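## Task

Get the yellow sponge fully inside the utility cart's top tray and leave the cart in the yellow bay with every one of its four wheels within the taped outline, none touching the tape. The robot must not topple or finish leaning, and the result has to hold without the robot supporting anything.

## Robot and tools

ROBOT. A two-wheeled base with passive casters carries a column, a tilting head and two 6-joint arms, each ending in a two-finger gripper. Folded, it is 0.73 m long, 0.62 m wide, 1.88 m tall; its front sits 0.40 m ahead of the column. It cannot drive sideways.

FRAMES. Base frame: origin on the floor between the drive wheels under the column, x forward, y left, z up. left_hand and right_hand are reported in it, as the point where the fingers meet (tips 8 mm further); the hand's z axis runs along the fingers, its y axis across the opening. Odometry frame = base frame at the start of the scene; base_odometry counts wheel turns only, so slip shows as travel; heading is positive leftward, -3.142 to 3.142.

execute_actions. Argument "actions": a list holding one action or none (none just reports state and images). An action may contain:
- "base": exactly one relative move from where the base now is: {"translate_m": d}, metres, -3 to 3, positive forward; or {"rotate_rad": d}, radians, -3.2 to 3.2, positive = counter-clockwise seen from above.
- "joints": absolute targets keyed by name, not offsets. Radians: head_tilt_rad -0.61 to 1.308 (0 level, positive down); left_/right_joint1_rad -2.879 to 2.879; joint2 0 to 3.141; joint3 0 to 3.019; joint4 -1.692 to 1.57; joint5 -1.57 to 1.57 (positive swings the hand to the robot's right); joint6 -2.094 to 2.094 (positive rolls clockwise seen from behind). left_gripper_m/right_gripper_m: fingertip gap in metres, 0 (shut) to 0.093. Done tolerances: head 0.03; joints 1-6 0.045, 0.14, 0.09, 0.055, 0.03, 0.035; grippers 0.003.
- "speeds": per-action caps for the base only: translate_m 0.05-0.8 m/s, rotate_rad 0.1-1 rad/s (defaults are the maxima). Base moves needing over 8.667 s are refused; any action is capped at 15 s.
All motions in an action start together. Unknown keys or out-of-range numbers cause refusal with no motion. Joints you omit may still be driving to earlier targets. "cameras": list from cam_head_left, cam_head_right, cam_left_wrist, cam_right_wrist, nav_camera, all; omitted/null/["all"] gives all, [] none. The "pictures" line gives image order. If a result reports a stop, later motion calls in that same reply are skipped.

OTHER TOOLS. wait(seconds 0-10) commands nothing and returns state and images. zoom_image(camera, region [x0,y0,x1,y1] in pixels, at most 504x504) magnifies that camera's latest full image. read_manual(section "licences") returns licence text only. finished_scene(scene = current number) ends the scene irreversibly, reports success and gives the next task; finish only when the goal holds on its own.

ARM GEOMETRY (approximate). With joint1 at -1.57 (left) or 1.57 (right) and joints 5, 6 at 0, an arm moves in a vertical plane 0.23 m beside the column facing forward. Let a = j2 - 0.35, b = 1.05 + j2 - j3, c = b - j4 (c = 1.57 means fingers vertical down). Hand point: ahead = 0.12 + 0.39 sin a + 0.38 cos b + 0.25 cos c; up = 1.46 + 0.39 cos a - 0.38 sin b - 0.25 sin c. E.g. j2,j3,j4 = 0.93, 0.78, 0.14 gives 0.60 m ahead, 1.21 m up. Real hands sit up to ~5 cm lower and nearer (~12 cm with heavy/far loads); trust reported hand positions. Reach ~1 m from the shoulder; lowest ~0.47 m up, so the floor is out of reach. Loads, fingers down: 3.2 kg near 0.4 m ahead at 0.65-1.2 m; 2 kg to 0.6 m ahead; 1 kg to 0.8 m at 0.9-1.2 m; 0.3 kg to 0.6 m at 0.65-1.6 m. Grip holds roughly 2-6 kg. Small joint changes (<0.03 rad, <0.08 for j2/j3) may not move anything. Approach gently in ~0.05 rad steps from your last target.

GRIPPER. Fingers 7 cm long; outer span is opening +1 cm at tips, +5 cm at base; housing 10 x 7 cm; wrist camera sticks 11 cm out on one side. To grasp, command an opening smaller than the object; off_target is then expected. A reading at least 0.002 m above the target means something is held.

RESULTS. base_status/joint_status: done; off_target (stopped short, may still push); contact_stop (base only: a wheel stalled; reverse 0.05 m before retrying or turning); time_out; not_followed plus "joint command not followed" and a cause line (safety check refused targets near the other arm, body or an obstacle; back the first-moved joints off 0.05 rad or more, or move the other arm or the base). Blocked arms keep pushing; resend their reported positions as targets to relax them (a held load then sags slightly). on_its_own lists uncommanded behaviour; "held at" is a target, not a position. motor_effort gives wheel effort in % (peak in brackets), positive forward; out-of-rest values suggest pushing or a load. If turned_by_wheels and turned_by_imu disagree by over ~4% and 0.05 rad, the base hit something or slipped and heading is off. base_tilt in degrees (forward, right); a forward drop of 0.5 or more while moving means the base is leaning back; reverse 0.05 m. wheel_motors_off = 1 after ~3 s of hard base pushing: wheels unpowered 2 s and base commands time out. Temperatures per arm joint; MOTOR HOT from 85 °C; at 100 °C an OVER-TEMPERATURE FAULT drops that arm and unfinished keys read limit_stop_at_motor_heat.

CAMERAS. Head cameras look ahead and down by about head_tilt_rad. Wrist fisheyes look along the fingers tilted back 0.62 rad; closed fingertips appear at image centre. nav_camera is at the base front, 0.23 m up, looking forward. Calibration data is given for projection.

AVOID. Arms striking or pressing each other (can end the run), dropping or flinging objects, slamming, long hard pushes, table tops sliding over the base into the column, the robot tipping, and leaving a grasp or push needed to keep the result in place.

Each tool is called after "Emit:" as a command line: name --argument value for each argument, lists and objects as JSON in quotes; but a table of rows of numbers goes row by row, as --pt "numbers of a row", without its own name.

## Session

Emit:
execute_actions --actions '[]'

Scene clock: 0.00 s.
Joint torques (N m, as the arm reports them, + toward a larger angle): no reading
Motor temperatures (°C, as the motors report them): left_arm=[19 22 21 20 19 22] | right_arm=[20 20 20 22 21 20]
base_odometry: x=+0.000 y=+0.000 heading=+0.000 (m, m, rad; odometry frame)
turned_by_wheels: +0.000 (rad since the last result)
turned_by_imu: +0.000 (rad since the last result)
base_tilt: forward=-0.1 right=+0.9 (deg)
base_status: not commanded
joint_positions: head_tilt_rad=+0.871 left_joint1_rad=-1.568 left_joint2_rad=+0.884 left_joint3_rad=+0.416 left_joint4_rad=-0.940 left_joint5_rad=+0.019 left_joint6_rad=-0.030 left_gripper_m=+0.095 right_joint1_rad=+1.571 right_joint2_rad=+0.842 right_joint3_rad=+0.404 right_joint4_rad=-0.985 right_joint5_rad=+0.007 right_joint6_rad=+0.015 right_gripper_m=+0.094
joint_status: not commanded
wheel_motors_off: 0
motor_effort: left_wheel=+2 right_wheel=+3 (%)
left_hand: x=+0.1521 y=+0.2220 z=+1.2497 quat_wxyz=(+0.428, +0.019, -0.904, +0.001) (m; base frame)
right_hand: x=+0.1470 y=-0.2266 z=+1.2614 quat_wxyz=(+0.435, -0.005, -0.900, +0.006) (m; base frame)
pictures: cam_head_left, cam_head_right, cam_left_wrist, cam_right_wrist, nav_camera
Images, in order (width x height): cam_head_left 504x504, cam_head_right 504x504, cam_left_wrist 616x616, cam_right_wrist 616x616, nav_camera 504x504.

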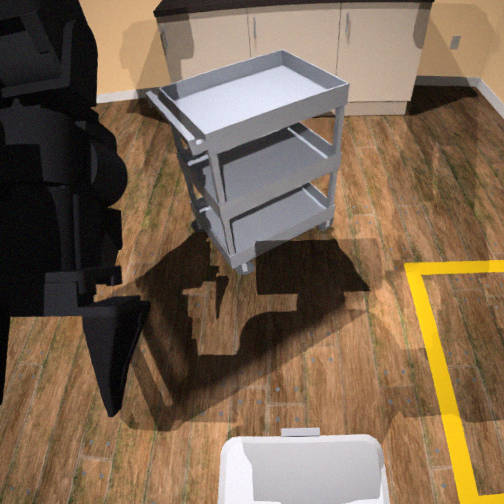

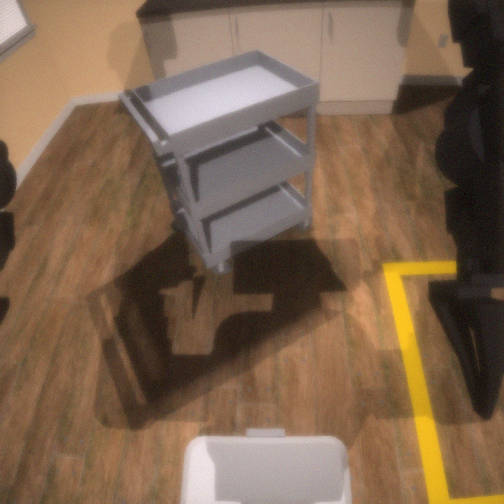

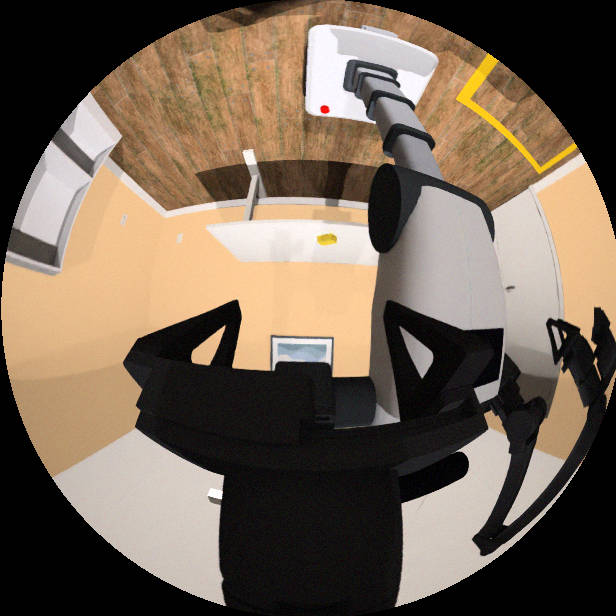

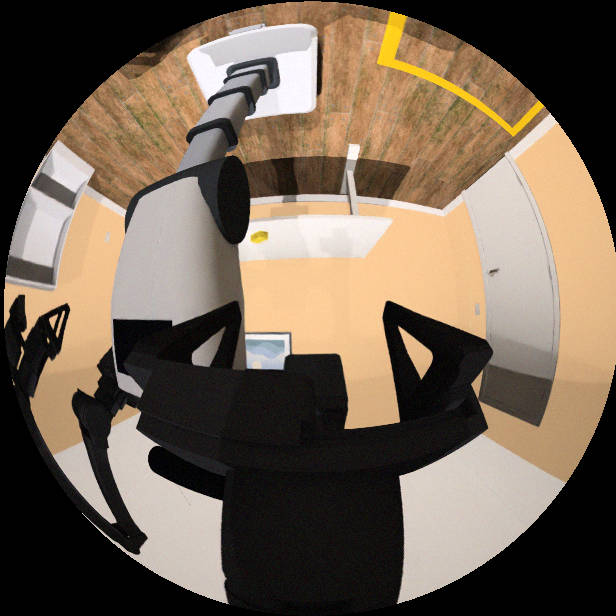

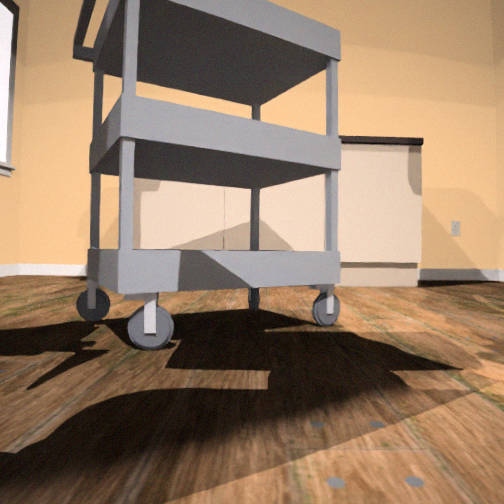

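Emit:
execute_actions --actions '[{"base":{"rotate_rad":-1.1}}]' --cameras '["cam_head_left"]'

Emit:
execute_actions --actions '[{"base":{"rotate_rad":-1.95},"joints":{"right_joint2_rad":1.4,"right_joint3_rad":1.5,"right_joint4_rad":-0.62}}]' --cameras '["cam_head_left","cam_head_right"]'

Scene clock: 5.43 s.
Joint torques (N m, as the arm reports them, + toward a larger angle): left_arm=[-0.55 -6.22 -0.61 -1.06  0.08  0.  ] | right_arm=[ 0.04 -6.06 -0.5  -0.99  0.14  0.03]
Motor temperatures (°C, as the motors report them): left_arm=[19 22 21 20 19 22] | right_arm=[20 20 20 22 21 20]
base_odometry: x=+0.000 y=+0.000 heading=-1.099 (m, m, rad; odometry frame)
turned_by_wheels: -1.099 (rad since the last result)
turned_by_imu: -1.089 (rad since the last result)
base_tilt: forward=+0.0 right=+0.9 (deg)
base_status: done
joint_positions: head_tilt_rad=+0.871 left_joint1_rad=-1.568 left_joint2_rad=+0.884 left_joint3_rad=+0.416 left_joint4_rad=-0.940 left_joint5_rad=+0.019 left_joint6_rad=-0.030 left_gripper_m=+0.095 right_joint1_rad=+1.571 right_joint2_rad=+0.842 right_joint3_rad=+0.404 right_joint4_rad=-0.985 right_joint5_rad=+0.007 right_joint6_rad=+0.015 right_gripper_m=+0.094
joint_status: not commanded
wheel_motors_off: 0
motor_effort: left_wheel=+6(62) right_wheel=-4(49) (%)
left_hand: x=+0.1521 y=+0.2220 z=+1.2497 quat_wxyz=(+0.428, +0.019, -0.904, +0.001) (m; base frame)
right_hand: x=+0.1470 y=-0.2266 z=+1.2614 quat_wxyz=(+0.435, -0.005, -0.900, +0.006) (m; base frame)
pictures: cam_head_left
Images, in order (width x height): cam_head_left 504x504.

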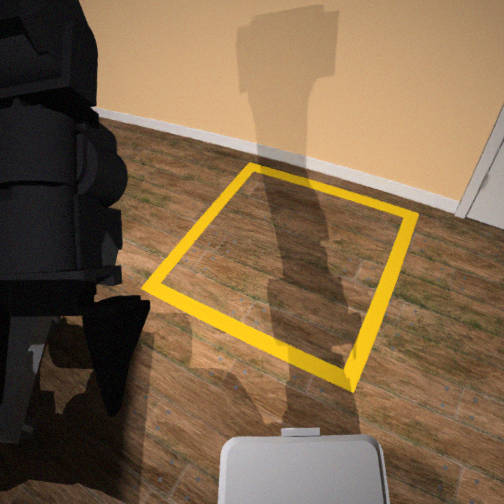

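Scene clock: 8.93 s.
Joint torques (N m, as the arm reports them, + toward a larger angle): left_arm=[-0.4  -6.35 -0.55 -1.09  0.09 -0.04] | right_arm=[ -0.17 -16.4    6.66   0.57   0.13   0.03]
Motor temperatures (°C, as the motors report them): left_arm=[19 22 21 20 19 22] | right_arm=[20 21 20 22 21 20]
base_odometry: x=+0.000 y=+0.000 heading=-3.048 (m, m, rad; odometry frame)
turned_by_wheels: -1.949 (rad since the last result)
turned_by_imu: -1.947 (rad since the last result)
base_tilt: forward=-0.1 right=+0.8 (deg)
base_status: done
joint_positions: head_tilt_rad=+0.871 left_joint1_rad=-1.568 left_joint2_rad=+0.884 left_joint3_rad=+0.416 left_joint4_rad=-0.940 left_joint5_rad=+0.019 left_joint6_rad=-0.030 left_gripper_m=+0.095 right_joint1_rad=+1.571 right_joint2_rad=+1.390 right_joint3_rad=+1.495 right_joint4_rad=-0.621 right_joint5_rad=+0.007 right_joint6_rad=+0.015 right_gripper_m=+0.095
joint_status: all done
wheel_motors_off: 0
motor_effort: left_wheel=+10(32) right_wheel=-5(31) (%)
left_hand: x=+0.1521 y=+0.2220 z=+1.2497 quat_wxyz=(+0.428, +0.019, -0.904, +0.001) (m; base frame)
right_hand: x=+0.6831 y=-0.2266 z=+1.0951 quat_wxyz=(-0.004, -0.008, -1.000, +0.003) (m; base frame)
pictures: cam_head_left, cam_head_right
camera_calibration (this result's frames):
cam_head_left: T_world_to_cam=[[0.0113167, -0.997768, -0.0658117, 0.149936], [-0.785809, 0.0318268, -0.617649, 0.986623], [0.618365, 0.0587052, -0.783695, 1.09296], [0, 0, 0, 1]] pos_world=[0.0977527, 0.0540381, 1.4758]
cam_head_right: T_world_to_cam=[[0.00557379, -0.996866, -0.0789082, 0.0571336], [-0.770699, 0.0459975, -0.635537, 1.01919], [0.637175, 0.0643569, -0.768028, 1.06615], [0, 0, 0, 1]] pos_world=[0.105845, -0.0585395, 1.47107]
Images, in order (width x height): cam_head_left 504x504, cam_head_right 504x504.

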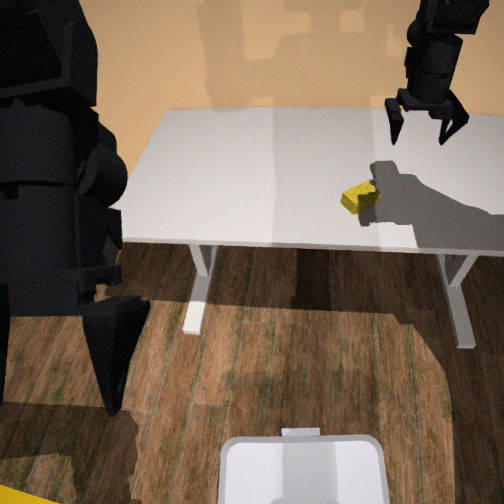

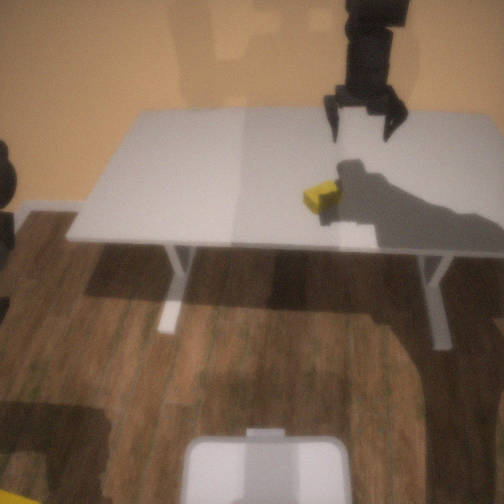

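Emit:
execute_actions --actions '[{"base":{"translate_m":0.15},"joints":{"right_joint2_rad":1.75,"right_joint3_rad":1.7,"right_joint4_rad":-0.47,"right_joint6_rad":0.9}}]' --cameras '["cam_head_left","cam_head_right","cam_right_wrist"]'

Scene clock: 14.23 s.
Joint torques (N m, as the arm reports them, + toward a larger angle): left_arm=[-0.73 -5.81 -0.54 -1.    0.06  0.  ] | right_arm=[ -0.27 -17.28   5.48   0.42   0.21   0.1 ]
Motor temperatures (°C, as the motors report them): left_arm=[19 22 21 20 19 22] | right_arm=[20 21 21 22 21 20]
base_odometry: x=-0.149 y=-0.014 heading=-3.050 (m, m, rad; odometry frame)
turned_by_wheels: -0.002 (rad since the last result)
turned_by_imu: +0.000 (rad since the last result)
base_tilt: forward=+0.0 right=+0.9 (deg)
base_status: done
joint_positions: head_tilt_rad=+0.871 left_joint1_rad=-1.568 left_joint2_rad=+0.884 left_joint3_rad=+0.416 left_joint4_rad=-0.940 left_joint5_rad=+0.019 left_joint6_rad=-0.030 left_gripper_m=+0.095 right_joint1_rad=+1.571 right_joint2_rad=+1.751 right_joint3_rad=+1.689 right_joint4_rad=-0.470 right_joint5_rad=+0.007 right_joint6_rad=+0.890 right_gripper_m=+0.095
joint_status: all done
wheel_motors_off: 0
motor_effort: left_wheel=-1(68) right_wheel=+2(59) (%)
left_hand: x=+0.1522 y=+0.2220 z=+1.2496 quat_wxyz=(+0.428, +0.019, -0.904, +0.001) (m; base frame)
right_hand: x=+0.6714 y=-0.2263 z=+0.9320 quat_wxyz=(+0.002, -0.430, -0.903, +0.005) (m; base frame)
pictures: cam_head_left, cam_head_right, cam_right_wrist
camera_calibration (this result's frames):
cam_head_left: T_world_to_cam=[[0.0113167, -0.997768, -0.0658117, 0.149936], [-0.785809, 0.0318268, -0.617649, 0.986622], [0.618365, 0.0587052, -0.783695, 1.09296], [0, 0, 0, 1]] pos_world=[0.0977527, 0.0540381, 1.4758]
cam_head_right: T_world_to_cam=[[0.00557378, -0.996866, -0.0789082, 0.0571336], [-0.770699, 0.0459975, -0.635537, 1.01919], [0.637175, 0.0643569, -0.768028, 1.06615], [0, 0, 0, 1]] pos_world=[0.105845, -0.0585395, 1.47107]
cam_right_wrist: T_world_to_cam=[[-0.779855, -0.625551, 0.022651, 0.355947], [-0.495789, 0.639365, 0.587712, -0.0636923], [-0.382126, 0.4471, -0.808753, 1.23787], [0, 0, 0, 1]] pos_world=[0.719032, -0.290066, 1.0305]
Images, in order (width x height): cam_head_left 504x504, cam_head_right 504x504, cam_right_wrist 616x616.

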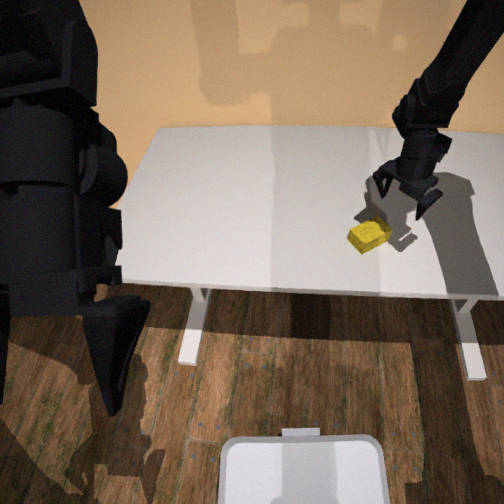

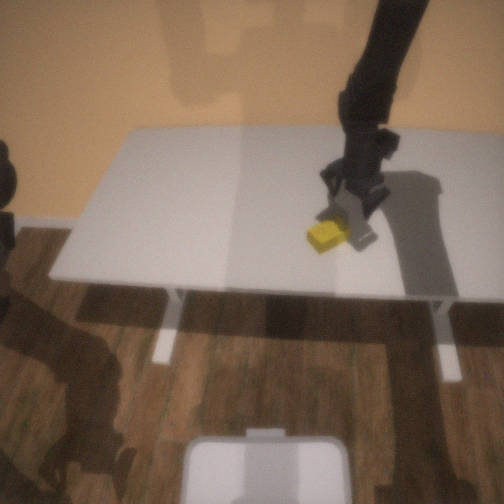

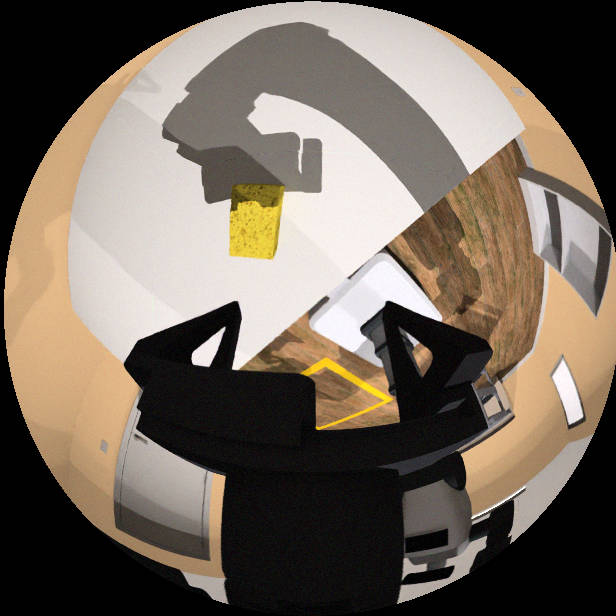

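Emit:
execute_actions --actions '[{"base":{"translate_m":0.09},"joints":{"right_joint2_rad":2.02,"right_joint3_rad":1.96,"right_joint4_rad":-0.46,"right_joint6_rad":0.97}}]' --cameras '["cam_head_right","cam_right_wrist"]'

Scene clock: 19.10 s.
Joint torques (N m, as the arm reports them, + toward a larger angle): left_arm=[-0.54 -5.92 -0.57 -1.08  0.07 -0.01] | right_arm=[  0.39 -17.44   6.34   0.62   0.21   0.1 ]
Motor temperatures (°C, as the motors report them): left_arm=[19 22 21 20 19 22] | right_arm=[20 22 21 22 21 20]
base_odometry: x=-0.239 y=-0.022 heading=-3.051 (m, m, rad; odometry frame)
turned_by_wheels: -0.001 (rad since the last result)
turned_by_imu: +0.000 (rad since the last result)
base_tilt: forward=+0.0 right=+0.8 (deg)
base_status: done
joint_positions: head_tilt_rad=+0.871 left_joint1_rad=-1.568 left_joint2_rad=+0.884 left_joint3_rad=+0.418 left_joint4_rad=-0.940 left_joint5_rad=+0.019 left_joint6_rad=-0.030 left_gripper_m=+0.095 right_joint1_rad=+1.571 right_joint2_rad=+2.029 right_joint3_rad=+1.936 right_joint4_rad=-0.465 right_joint5_rad=+0.007 right_joint6_rad=+0.960 right_gripper_m=+0.095
joint_status: all done
wheel_motors_off: 0
motor_effort: left_wheel=-1(57) right_wheel=+1(49) (%)
left_hand: x=+0.1529 y=+0.2220 z=+1.2494 quat_wxyz=(+0.427, +0.019, -0.904, +0.001) (m; base frame)
right_hand: x=+0.6571 y=-0.2263 z=+0.8203 quat_wxyz=(+0.014, -0.462, -0.887, +0.011) (m; base frame)
pictures: cam_head_right, cam_right_wrist
camera_calibration (this result's frames):
cam_head_right: T_world_to_cam=[[0.00557378, -0.996866, -0.0789082, 0.0571336], [-0.770699, 0.0459975, -0.635537, 1.01919], [0.637175, 0.0643569, -0.768028, 1.06615], [0, 0, 0, 1]] pos_world=[0.105845, -0.0585395, 1.47107]
cam_right_wrist: T_world_to_cam=[[-0.820945, -0.569313, 0.0439523, 0.369604], [-0.434613, 0.67292, 0.598573, -0.0466296], [-0.370352, 0.472294, -0.799861, 1.13266], [0, 0, 0, 1]] pos_world=[0.702642, -0.29315, 0.917639]
Images, in order (width x height): cam_head_right 504x504, cam_right_wrist 616x616.

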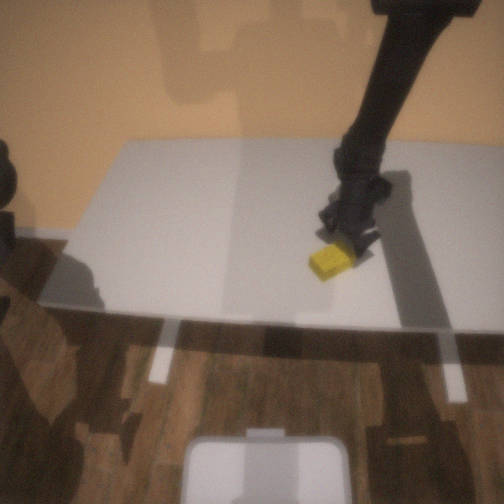

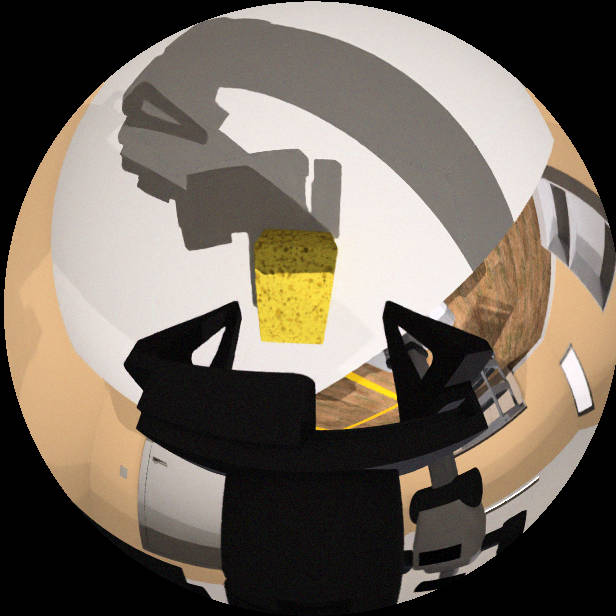

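Emit:
execute_actions --actions '[{"base":{"rotate_rad":0.04},"joints":{"right_joint2_rad":2.15,"right_joint3_rad":2.1,"right_joint4_rad":-0.46,"right_joint6_rad":1.03}}]' --cameras '["cam_right_wrist"]'

Scene clock: 25.43 s.
Joint torques (N m, as the arm reports them, + toward a larger angle): left_arm=[-0.54 -6.02 -0.65 -1.01  0.05 -0.02] | right_arm=[  0.19 -16.76   6.56   0.58   0.17   0.11]
Motor temperatures (°C, as the motors report them): left_arm=[19 22 21 20 19 22] | right_arm=[20 22 21 22 21 20]
base_odometry: x=-0.239 y=-0.022 heading=-3.014 (m, m, rad; odometry frame)
turned_by_wheels: +0.037 (rad since the last result)
turned_by_imu: +0.039 (rad since the last result)
base_tilt: forward=+0.0 right=+0.8 (deg)
base_status: done
joint_positions: head_tilt_rad=+0.871 left_joint1_rad=-1.568 left_joint2_rad=+0.884 left_joint3_rad=+0.416 left_joint4_rad=-0.940 left_joint5_rad=+0.019 left_joint6_rad=-0.030 left_gripper_m=+0.095 right_joint1_rad=+1.575 right_joint2_rad=+2.145 right_joint3_rad=+2.081 right_joint4_rad=-0.464 right_joint5_rad=+0.007 right_joint6_rad=+1.020 right_gripper_m=+0.095
joint_status: all done
wheel_motors_off: 0
motor_effort: left_wheel=+0(53) right_wheel=+1(44) (%)
left_hand: x=+0.1523 y=+0.2220 z=+1.2496 quat_wxyz=(+0.428, +0.019, -0.904, +0.001) (m; base frame)
right_hand: x=+0.6671 y=-0.2227 z=+0.7811 quat_wxyz=(+0.001, -0.487, -0.873, +0.002) (m; base frame)
pictures: cam_right_wrist
camera_calibration (this result's frames):
cam_right_wrist: T_world_to_cam=[[-0.853221, -0.521262, 0.0173136, 0.434642], [-0.413311, 0.696023, 0.587134, -0.0214454], [-0.318101, 0.493799, -0.809305, 1.08067], [0, 0, 0, 1]] pos_world=[0.705743, -0.292143, 0.879654]
Images, in order (width x height): cam_right_wrist 616x616.

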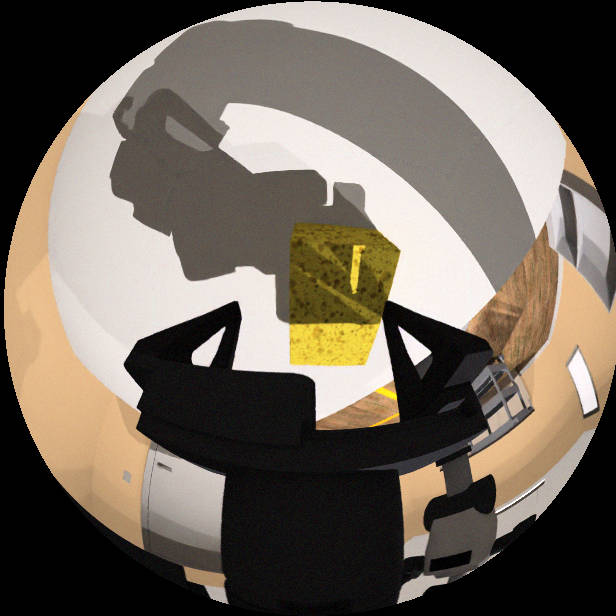

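Emit:
execute_actions --actions '[{"base":{"translate_m":-0.022},"joints":{"right_joint6_rad":1.1}}]' --cameras '[]'

Emit:
execute_actions --actions '[{"joints":{"right_joint2_rad":2.31,"right_joint3_rad":2.3,"right_joint4_rad":-0.5}}]' --cameras '["cam_right_wrist"]'

Emit:
execute_actions --actions '[{"joints":{"right_gripper_m":0.04}}]' --cameras '[]'

Emit:
execute_actions --actions '[{"joints":{"right_joint2_rad":1.4,"right_joint3_rad":1.5,"right_joint4_rad":-0.62}}]' --cameras '["cam_right_wrist"]'

Scene clock: 30.43 s.
Joint torques (N m, as the arm reports them, + toward a larger angle): left_arm=[-0.17 -5.72 -0.31 -1.14  0.09  0.  ] | right_arm=[  0.49 -17.35   6.2    0.57   0.19   0.11]
Motor temperatures (°C, as the motors report them): left_arm=[19 22 21 20 19 22] | right_arm=[20 22 21 22 21 20]
base_odometry: x=-0.218 y=-0.019 heading=-3.016 (m, m, rad; odometry frame)
turned_by_wheels: -0.002 (rad since the last result)
turned_by_imu: -0.001 (rad since the last result)
base_tilt: forward=+0.0 right=+0.9 (deg)
base_status: done
joint_positions: head_tilt_rad=+0.871 left_joint1_rad=-1.568 left_joint2_rad=+0.883 left_joint3_rad=+0.415 left_joint4_rad=-0.940 left_joint5_rad=+0.019 left_joint6_rad=-0.030 left_gripper_m=+0.095 right_joint1_rad=+1.575 right_joint2_rad=+2.146 right_joint3_rad=+2.083 right_joint4_rad=-0.464 right_joint5_rad=+0.007 right_joint6_rad=+1.090 right_gripper_m=+0.095
joint_status: all done
wheel_motors_off: 0
motor_effort: left_wheel=-4(75) right_wheel=+1(55) (%)
left_hand: x=+0.1516 y=+0.2220 z=+1.2499 quat_wxyz=(+0.428, +0.019, -0.903, +0.001) (m; base frame)
right_hand: x=+0.6672 y=-0.2227 z=+0.7806 quat_wxyz=(+0.001, -0.517, -0.856, +0.002) (m; base frame)
pictures: none
No camera images: the call's "cameras" was empty. Leave "cameras" out to get every camera's image.

Scene clock: 31.50 s.
Joint torques (N m, as the arm reports them, + toward a larger angle): left_arm=[-0.86 -6.09 -0.58 -1.14  0.07  0.  ] | right_arm=[ -0.29 -15.98   7.39   0.34   0.15   0.1 ]
Motor temperatures (°C, as the motors report them): left_arm=[19 22 21 20 19 22] | right_arm=[20 22 21 22 21 20]
base_odometry: x=-0.218 y=-0.019 heading=-3.016 (m, m, rad; odometry frame)
turned_by_wheels: +0.000 (rad since the last result)
turned_by_imu: +0.000 (rad since the last result)
base_tilt: forward=+0.0 right=+0.8 (deg)
base_status: not commanded
joint_positions: head_tilt_rad=+0.871 left_joint1_rad=-1.568 left_joint2_rad=+0.883 left_joint3_rad=+0.415 left_joint4_rad=-0.940 left_joint5_rad=+0.019 left_joint6_rad=-0.030 left_gripper_m=+0.095 right_joint1_rad=+1.575 right_joint2_rad=+2.289 right_joint3_rad=+2.275 right_joint4_rad=-0.494 right_joint5_rad=+0.009 right_joint6_rad=+1.091 right_gripper_m=+0.094
joint_status: all done
wheel_motors_off: 0
motor_effort: left_wheel=-3(3) right_wheel=+2(5) (%)
left_hand: x=+0.1516 y=+0.2220 z=+1.2499 quat_wxyz=(+0.428, +0.019, -0.903, +0.001) (m; base frame)
right_hand: x=+0.6726 y=-0.2227 z=+0.7371 quat_wxyz=(-0.008, -0.518, -0.855, -0.002) (m; base frame)
pictures: cam_right_wrist
camera_calibration (this result's frames):
cam_right_wrist: T_world_to_cam=[[-0.888423, -0.459026, -0.0000241405, 0.490347], [-0.374498, 0.724792, 0.578298, -0.00646855], [-0.265436, 0.513782, -0.815826, 1.02064], [0, 0, 0, 1]] pos_world=[0.704129, -0.294618, 0.83642]
Images, in order (width x height): cam_right_wrist 616x616.

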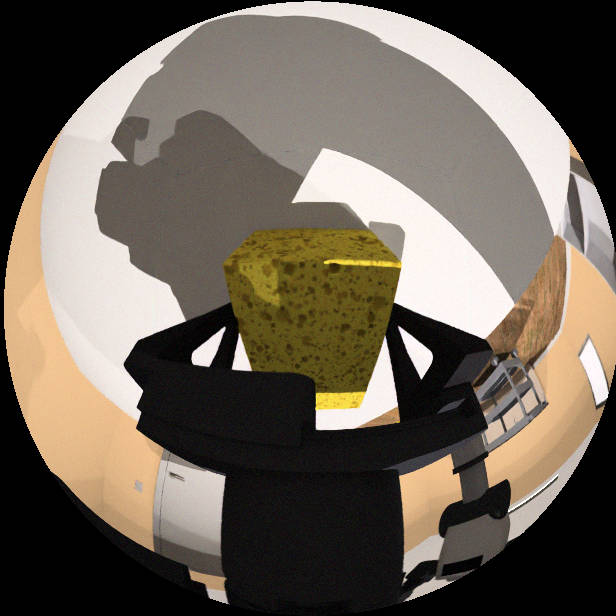

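Scene clock: 32.10 s.
Joint torques (N m, as the arm reports them, + toward a larger angle): left_arm=[-0.64 -6.28 -0.38 -1.09  0.08 -0.03] | right_arm=[ -0.37 -15.81   7.28   0.32   0.14   0.08]
Motor temperatures (°C, as the motors report them): left_arm=[19 22 21 20 19 22] | right_arm=[20 22 21 22 21 20]
base_odometry: x=-0.218 y=-0.019 heading=-3.016 (m, m, rad; odometry frame)
turned_by_wheels: +0.000 (rad since the last result)
turned_by_imu: +0.000 (rad since the last result)
base_tilt: forward=+0.1 right=+0.8 (deg)
base_status: not commanded
joint_positions: head_tilt_rad=+0.871 left_joint1_rad=-1.568 left_joint2_rad=+0.883 left_joint3_rad=+0.415 left_joint4_rad=-0.940 left_joint5_rad=+0.019 left_joint6_rad=-0.030 left_gripper_m=+0.095 right_joint1_rad=+1.575 right_joint2_rad=+2.289 right_joint3_rad=+2.275 right_joint4_rad=-0.494 right_joint5_rad=+0.009 right_joint6_rad=+1.091 right_gripper_m=+0.059
joint_status: right_gripper_m off_target (ended at +0.059, target +0.040)
wheel_motors_off: 0
motor_effort: left_wheel=-2(0) right_wheel=+2(2) (%)
left_hand: x=+0.1516 y=+0.2220 z=+1.2499 quat_wxyz=(+0.428, +0.019, -0.903, +0.001) (m; base frame)
right_hand: x=+0.6723 y=-0.2227 z=+0.7369 quat_wxyz=(-0.008, -0.518, -0.855, -0.002) (m; base frame)
pictures: none
No camera images: the call's "cameras" was empty. Leave "cameras" out to get every camera's image.

Scene clock: 33.80 s.
Joint torques (N m, as the arm reports them, + toward a larger angle): left_arm=[-0.61 -5.96 -0.5  -1.07  0.08  0.  ] | right_arm=[ -0.19 -16.87   5.6    0.31   0.14   0.09]
Motor temperatures (°C, as the motors report them): left_arm=[19 22 21 20 19 22] | right_arm=[20 23 21 22 21 20]
base_odometry: x=-0.218 y=-0.019 heading=-3.016 (m, m, rad; odometry frame)
turned_by_wheels: +0.000 (rad since the last result)
turned_by_imu: +0.001 (rad since the last result)
base_tilt: forward=-0.2 right=+1.0 (deg)
base_status: not commanded
joint_positions: head_tilt_rad=+0.871 left_joint1_rad=-1.568 left_joint2_rad=+0.883 left_joint3_rad=+0.415 left_joint4_rad=-0.940 left_joint5_rad=+0.019 left_joint6_rad=-0.030 left_gripper_m=+0.095 right_joint1_rad=+1.575 right_joint2_rad=+1.400 right_joint3_rad=+1.505 right_joint4_rad=-0.615 right_joint5_rad=+0.009 right_joint6_rad=+1.091 right_gripper_m=+0.059
joint_status: all done
wheel_motors_off: 0
motor_effort: left_wheel=-2(1) right_wheel=+2(2) (%)
left_hand: x=+0.1516 y=+0.2220 z=+1.2499 quat_wxyz=(+0.428, +0.019, -0.903, +0.001) (m; base frame)
right_hand: x=+0.6864 y=-0.2241 z=+1.0917 quat_wxyz=(-0.007, -0.518, -0.855, -0.001) (m; base frame)
pictures: cam_right_wrist
camera_calibration (this result's frames):
cam_right_wrist: T_world_to_cam=[[-0.888416, -0.459034, 0.00201172, 0.499748], [-0.37318, 0.724791, 0.57915, -0.207198], [-0.267308, 0.513775, -0.815219, 1.31492], [0, 0, 0, 1]] pos_world=[0.718151, -0.295998, 1.19094]
Images, in order (width x height): cam_right_wrist 616x616.

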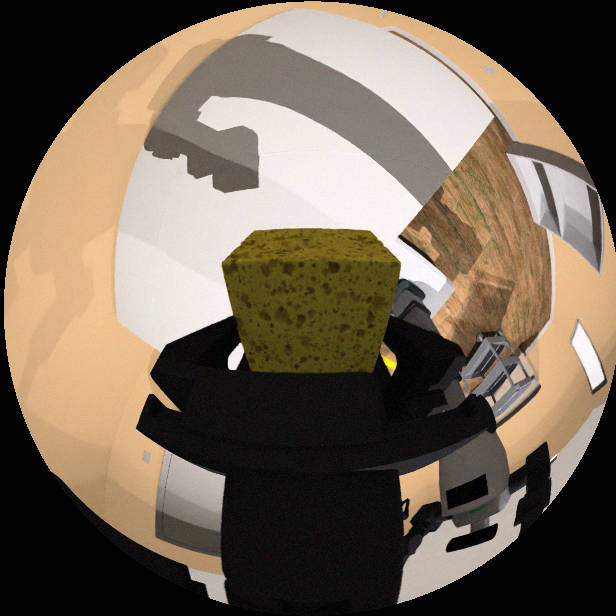

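Emit:
execute_actions --actions '[{"base":{"rotate_rad":-2.44},"joints":{"right_joint2_rad":0.9,"right_joint3_rad":0.75,"right_joint4_rad":-0.37,"right_joint6_rad":0}}]' --cameras '["cam_head_left"]'

Emit:
execute_actions --actions '[{"base":{"translate_m":1.0}}]' --cameras '["cam_head_left"]'

Scene clock: 42.87 s.
Joint torques (N m, as the arm reports them, + toward a larger angle): left_arm=[-0.43 -6.04 -0.36 -1.08  0.07 -0.02] | right_arm=[ -0.16 -11.05   4.2    0.53   0.06  -0.06]
Motor temperatures (°C, as the motors report them): left_arm=[19 22 21 20 19 22] | right_arm=[20 23 21 22 21 20]
base_odometry: x=-0.218 y=-0.019 heading=+0.828 (m, m, rad; odometry frame)
turned_by_wheels: -2.439 (rad since the last result)
turned_by_imu: -2.430 (rad since the last result)
base_tilt: forward=+0.1 right=+0.9 (deg)
base_status: done
joint_positions: head_tilt_rad=+0.871 left_joint1_rad=-1.568 left_joint2_rad=+0.883 left_joint3_rad=+0.415 left_joint4_rad=-0.940 left_joint5_rad=+0.019 left_joint6_rad=-0.030 left_gripper_m=+0.095 right_joint1_rad=+1.575 right_joint2_rad=+0.907 right_joint3_rad=+0.746 right_joint4_rad=-0.373 right_joint5_rad=+0.009 right_joint6_rad=+0.010 right_gripper_m=+0.059
joint_status: all done
wheel_motors_off: 0
motor_effort: left_wheel=+6(61) right_wheel=-5(57) (%)
left_hand: x=+0.1516 y=+0.2220 z=+1.2499 quat_wxyz=(+0.428, +0.019, -0.903, +0.001) (m; base frame)
right_hand: x=+0.4614 y=-0.2250 z=+1.1790 quat_wxyz=(+0.005, -0.004, -1.000, +0.002) (m; base frame)
pictures: cam_head_left
Images, in order (width x height): cam_head_left 504x504.

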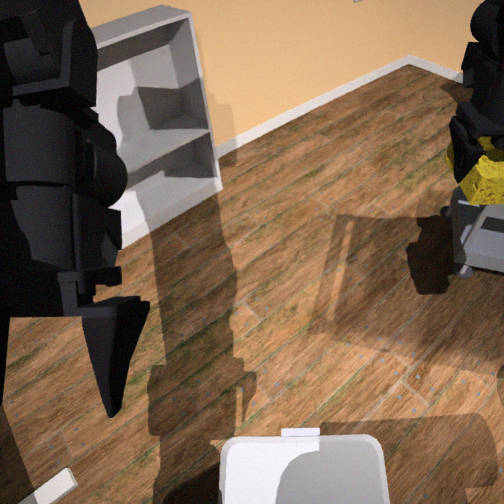

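Scene clock: 45.93 s.
Joint torques (N m, as the arm reports them, + toward a larger angle): left_arm=[-1.06 -6.19 -0.7  -1.11  0.08  0.01] | right_arm=[ -0.52 -10.52   4.12   0.58   0.06  -0.05]
Motor temperatures (°C, as the motors report them): left_arm=[19 22 21 20 19 22] | right_arm=[20 23 21 22 21 20]
base_odometry: x=+0.459 y=+0.717 heading=+0.828 (m, m, rad; odometry frame)
turned_by_wheels: +0.000 (rad since the last result)
turned_by_imu: +0.002 (rad since the last result)
base_tilt: forward=-0.2 right=+0.8 (deg)
base_status: done
joint_positions: head_tilt_rad=+0.871 left_joint1_rad=-1.568 left_joint2_rad=+0.883 left_joint3_rad=+0.418 left_joint4_rad=-0.940 left_joint5_rad=+0.019 left_joint6_rad=-0.030 left_gripper_m=+0.095 right_joint1_rad=+1.575 right_joint2_rad=+0.906 right_joint3_rad=+0.748 right_joint4_rad=-0.373 right_joint5_rad=+0.009 right_joint6_rad=+0.010 right_gripper_m=+0.059
joint_status: not commanded
wheel_motors_off: 0
motor_effort: left_wheel=-1(66) right_wheel=+0(64) (%)
left_hand: x=+0.1531 y=+0.2220 z=+1.2495 quat_wxyz=(+0.427, +0.019, -0.904, +0.001) (m; base frame)
right_hand: x=+0.4627 y=-0.2250 z=+1.1797 quat_wxyz=(+0.004, -0.004, -1.000, +0.002) (m; base frame)
pictures: cam_head_left
camera_calibration (this result's frames):
cam_head_left: T_world_to_cam=[[0.0113167, -0.997768, -0.0658117, 0.149936], [-0.785809, 0.0318268, -0.617649, 0.986623], [0.618365, 0.0587052, -0.783695, 1.09296], [0, 0, 0, 1]] pos_world=[0.0977528, 0.0540381, 1.4758]
Images, in order (width x height): cam_head_left 504x504.

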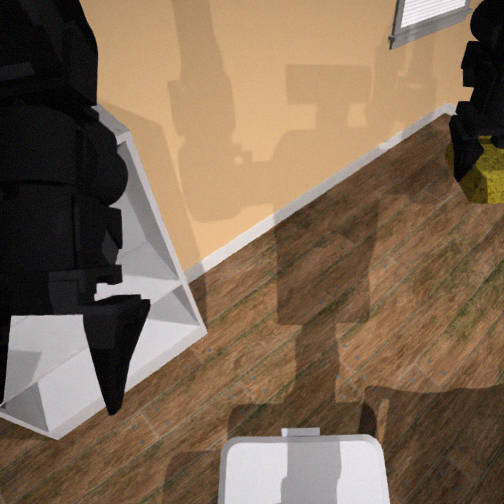

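Emit:
execute_actions --actions '[{"base":{"translate_m":0.38}}]' --cameras '[]'

Emit:
execute_actions --actions '[{"base":{"rotate_rad":-1.75}}]' --cameras '["cam_head_left","cam_head_right","nav_camera"]'

Scene clock: 50.50 s.
Joint torques (N m, as the arm reports them, + toward a larger angle): left_arm=[-0.35 -6.31 -0.59 -1.04  0.09 -0.02] | right_arm=[-0.43 -9.98  3.98  0.42  0.05 -0.05]
Motor temperatures (°C, as the motors report them): left_arm=[19 22 21 20 19 22] | right_arm=[20 22 21 22 21 20]
base_odometry: x=+0.716 y=+0.997 heading=+0.828 (m, m, rad; odometry frame)
turned_by_wheels: +0.000 (rad since the last result)
turned_by_imu: +0.002 (rad since the last result)
base_tilt: forward=-0.2 right=+0.8 (deg)
base_status: done
joint_positions: head_tilt_rad=+0.871 left_joint1_rad=-1.568 left_joint2_rad=+0.883 left_joint3_rad=+0.418 left_joint4_rad=-0.940 left_joint5_rad=+0.019 left_joint6_rad=-0.030 left_gripper_m=+0.095 right_joint1_rad=+1.575 right_joint2_rad=+0.904 right_joint3_rad=+0.749 right_joint4_rad=-0.373 right_joint5_rad=+0.009 right_joint6_rad=+0.010 right_gripper_m=+0.059
joint_status: not commanded
wheel_motors_off: 0
motor_effort: left_wheel=-1(41) right_wheel=+0(30) (%)
left_hand: x=+0.1530 y=+0.2220 z=+1.2495 quat_wxyz=(+0.427, +0.019, -0.904, +0.001) (m; base frame)
right_hand: x=+0.4641 y=-0.2250 z=+1.1805 quat_wxyz=(+0.002, -0.004, -1.000, +0.002) (m; base frame)
pictures: none
No camera images: the call's "cameras" was empty. Leave "cameras" out to get every camera's image.

Scene clock: 53.83 s.
Joint torques (N m, as the arm reports them, + toward a larger angle): left_arm=[-0.5  -6.17 -0.67 -1.21  0.08 -0.02] | right_arm=[ -0.37 -10.91   4.04   0.57   0.06  -0.06]
Motor temperatures (°C, as the motors report them): left_arm=[19 22 21 20 19 22] | right_arm=[20 22 21 22 21 20]
base_odometry: x=+0.716 y=+0.997 heading=-0.921 (m, m, rad; odometry frame)
turned_by_wheels: -1.749 (rad since the last result)
turned_by_imu: -1.741 (rad since the last result)
base_tilt: forward=+0.0 right=+0.9 (deg)
base_status: done
joint_positions: head_tilt_rad=+0.871 left_joint1_rad=-1.568 left_joint2_rad=+0.883 left_joint3_rad=+0.418 left_joint4_rad=-0.940 left_joint5_rad=+0.019 left_joint6_rad=-0.030 left_gripper_m=+0.095 right_joint1_rad=+1.575 right_joint2_rad=+0.904 right_joint3_rad=+0.749 right_joint4_rad=-0.373 right_joint5_rad=+0.009 right_joint6_rad=+0.010 right_gripper_m=+0.059
joint_status: not commanded
wheel_motors_off: 0
motor_effort: left_wheel=+5(56) right_wheel=-5(58) (%)
left_hand: x=+0.1530 y=+0.2220 z=+1.2495 quat_wxyz=(+0.427, +0.019, -0.904, +0.001) (m; base frame)
right_hand: x=+0.4641 y=-0.2250 z=+1.1805 quat_wxyz=(+0.002, -0.004, -1.000, +0.002) (m; base frame)
pictures: cam_head_left, cam_head_right, nav_camera
camera_calibration (this result's frames):
cam_head_left: T_world_to_cam=[[0.0113167, -0.997768, -0.0658117, 0.149936], [-0.785809, 0.0318268, -0.617649, 0.986623], [0.618365, 0.0587052, -0.783695, 1.09296], [0, 0, 0, 1]] pos_world=[0.0977528, 0.0540381, 1.4758]
cam_head_right: T_world_to_cam=[[0.0055738, -0.996866, -0.0789082, 0.0571336], [-0.770699, 0.0459975, -0.635537, 1.01919], [0.637175, 0.0643569, -0.768027, 1.06615], [0, 0, 0, 1]] pos_world=[0.105845, -0.0585395, 1.47107]
Images, in order (width x height): cam_head_left 504x504, cam_head_right 504x504, nav_camera 504x504.

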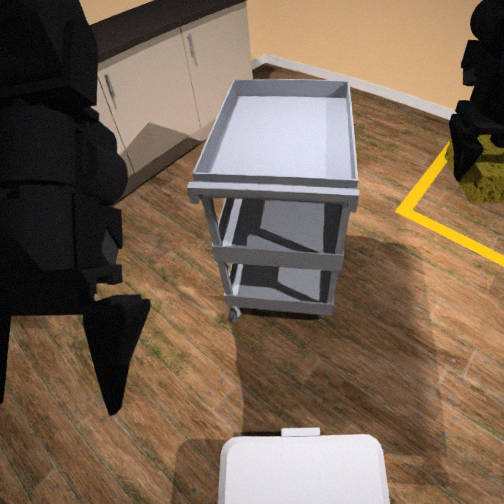

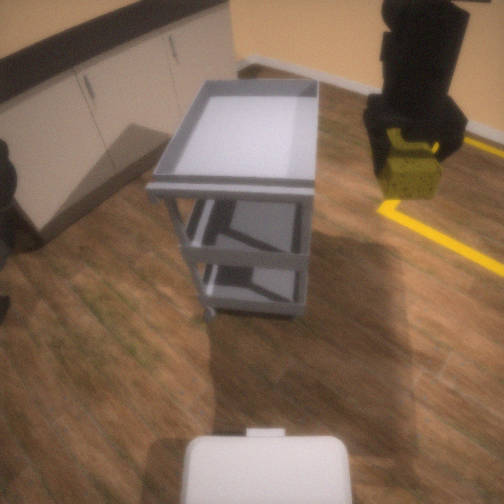

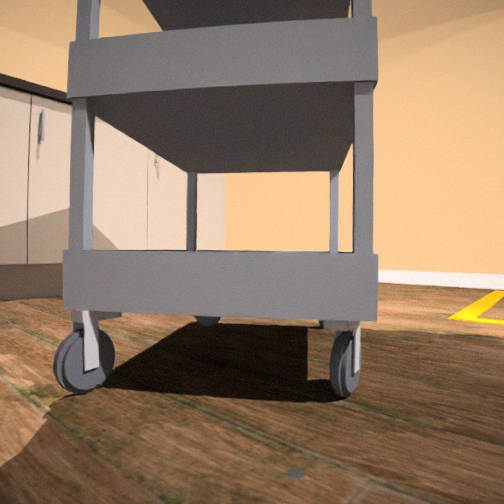

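Emit:
execute_actions --actions '[{"base":{"rotate_rad":0.3},"joints":{"right_joint2_rad":1.7,"right_joint3_rad":2.1,"right_joint4_rad":-0.92}}]' --cameras '[]'

Emit:
execute_actions --actions '[{"base":{"translate_m":0.25}}]' --cameras '[]'

Emit:
execute_actions --actions '[{"joints":{"right_joint2_rad":2.1,"right_joint3_rad":2.5}}]' --cameras '["cam_head_left","cam_right_wrist"]'

Scene clock: 61.17 s.
Joint torques (N m, as the arm reports them, + toward a larger angle): left_arm=[-0.48 -6.05 -0.68 -1.06  0.09 -0.01] | right_arm=[ -0.47 -19.63  10.38   0.1    0.07  -0.05]
Motor temperatures (°C, as the motors report them): left_arm=[19 22 21 20 19 22] | right_arm=[20 22 21 22 21 20]
base_odometry: x=+0.716 y=+0.997 heading=-0.622 (m, m, rad; odometry frame)
turned_by_wheels: +0.299 (rad since the last result)
turned_by_imu: +0.301 (rad since the last result)
base_tilt: forward=+0.0 right=+0.8 (deg)
base_status: done
joint_positions: head_tilt_rad=+0.871 left_joint1_rad=-1.568 left_joint2_rad=+0.883 left_joint3_rad=+0.418 left_joint4_rad=-0.940 left_joint5_rad=+0.019 left_joint6_rad=-0.030 left_gripper_m=+0.095 right_joint1_rad=+1.575 right_joint2_rad=+1.687 right_joint3_rad=+2.073 right_joint4_rad=-0.910 right_joint5_rad=+0.009 right_joint6_rad=+0.010 right_gripper_m=+0.059
joint_status: all done
wheel_motors_off: 0
motor_effort: left_wheel=-4(28) right_wheel=+6(26) (%)
left_hand: x=+0.1530 y=+0.2220 z=+1.2495 quat_wxyz=(+0.427, +0.019, -0.904, +0.001) (m; base frame)
right_hand: x=+0.8001 y=-0.2240 z=+1.0635 quat_wxyz=(+0.000, -0.004, -1.000, +0.003) (m; base frame)
pictures: none
No camera images: the call's "cameras" was empty. Leave "cameras" out to get every camera's image.

Scene clock: 62.97 s.
Joint torques (N m, as the arm reports them, + toward a larger angle): left_arm=[-0.66 -6.44 -0.42 -1.16  0.08 -0.05] | right_arm=[ -0.19 -19.55  10.44   0.2    0.07  -0.06]
Motor temperatures (°C, as the motors report them): left_arm=[19 22 21 20 19 22] | right_arm=[20 23 21 22 21 20]
base_odometry: x=+0.919 y=+0.851 heading=-0.625 (m, m, rad; odometry frame)
turned_by_wheels: -0.003 (rad since the last result)
turned_by_imu: -0.002 (rad since the last result)
base_tilt: forward=-0.1 right=+1.0 (deg)
base_status: done
joint_positions: head_tilt_rad=+0.871 left_joint1_rad=-1.568 left_joint2_rad=+0.883 left_joint3_rad=+0.418 left_joint4_rad=-0.940 left_joint5_rad=+0.019 left_joint6_rad=-0.030 left_gripper_m=+0.095 right_joint1_rad=+1.575 right_joint2_rad=+1.687 right_joint3_rad=+2.073 right_joint4_rad=-0.912 right_joint5_rad=+0.009 right_joint6_rad=+0.010 right_gripper_m=+0.059
joint_status: not commanded
wheel_motors_off: 0
motor_effort: left_wheel=+3(70) right_wheel=+0(71) (%)
left_hand: x=+0.1530 y=+0.2220 z=+1.2495 quat_wxyz=(+0.427, +0.019, -0.904, +0.001) (m; base frame)
right_hand: x=+0.7992 y=-0.2243 z=+1.0632 quat_wxyz=(+0.001, -0.004, -1.000, +0.003) (m; base frame)
pictures: none
No camera images: the call's "cameras" was empty. Leave "cameras" out to get every camera's image.

Scene clock: 64.57 s.
Joint torques (N m, as the arm reports them, + toward a larger angle): left_arm=[-0.77 -5.92 -0.66 -1.05  0.08  0.  ] | right_arm=[ -0.12 -20.72  11.47   0.34   0.06  -0.05]
Motor temperatures (°C, as the motors report them): left_arm=[19 22 21 20 19 22] | right_arm=[20 23 22 22 21 20]
base_odometry: x=+0.919 y=+0.851 heading=-0.625 (m, m, rad; odometry frame)
turned_by_wheels: +0.000 (rad since the last result)
turned_by_imu: +0.001 (rad since the last result)
base_tilt: forward=-0.1 right=+0.9 (deg)
base_status: not commanded
joint_positions: head_tilt_rad=+0.871 left_joint1_rad=-1.568 left_joint2_rad=+0.883 left_joint3_rad=+0.418 left_joint4_rad=-0.940 left_joint5_rad=+0.019 left_joint6_rad=-0.030 left_gripper_m=+0.095 right_joint1_rad=+1.575 right_joint2_rad=+2.105 right_joint3_rad=+2.456 right_joint4_rad=-0.916 right_joint5_rad=+0.009 right_joint6_rad=+0.010 right_gripper_m=+0.059
joint_status: all done
wheel_motors_off: 0
motor_effort: left_wheel=-3(4) right_wheel=+2(2) (%)
left_hand: x=+0.1530 y=+0.2220 z=+1.2495 quat_wxyz=(+0.427, +0.019, -0.904, +0.001) (m; base frame)
right_hand: x=+0.7848 y=-0.2237 z=+0.8939 quat_wxyz=(+0.021, -0.004, -1.000, +0.003) (m; base frame)
pictures: cam_head_left, cam_right_wrist
camera_calibration (this result's frames):
cam_head_left: T_world_to_cam=[[0.0113167, -0.997768, -0.0658117, 0.149936], [-0.785809, 0.0318268, -0.617649, 0.986623], [0.618365, 0.0587052, -0.783695, 1.09296], [0, 0, 0, 1]] pos_world=[0.0977527, 0.0540381, 1.4758]
cam_right_wrist: T_world_to_cam=[[-0.0117571, -0.999769, 0.0179654, -0.2355], [-0.783994, 0.0203685, 0.620434, 0.0717482], [-0.620657, -0.00679031, -0.784053, 1.31276], [0, 0, 0, 1]] pos_world=[0.868253, -0.227993, 0.988986]
Images, in order (width x height): cam_head_left 504x504, cam_right_wrist 616x616.

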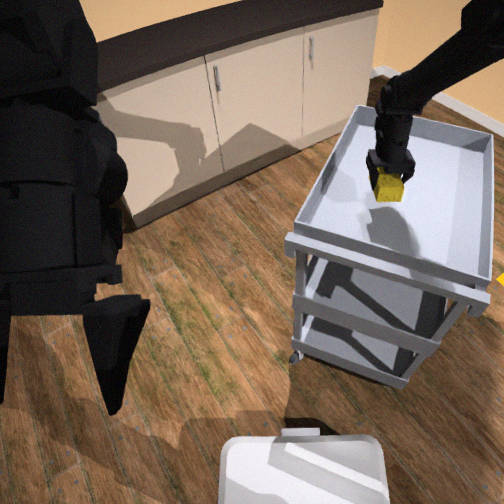

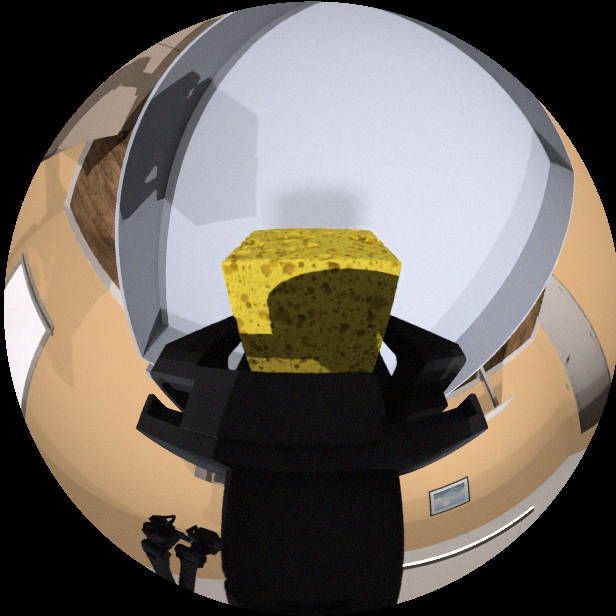

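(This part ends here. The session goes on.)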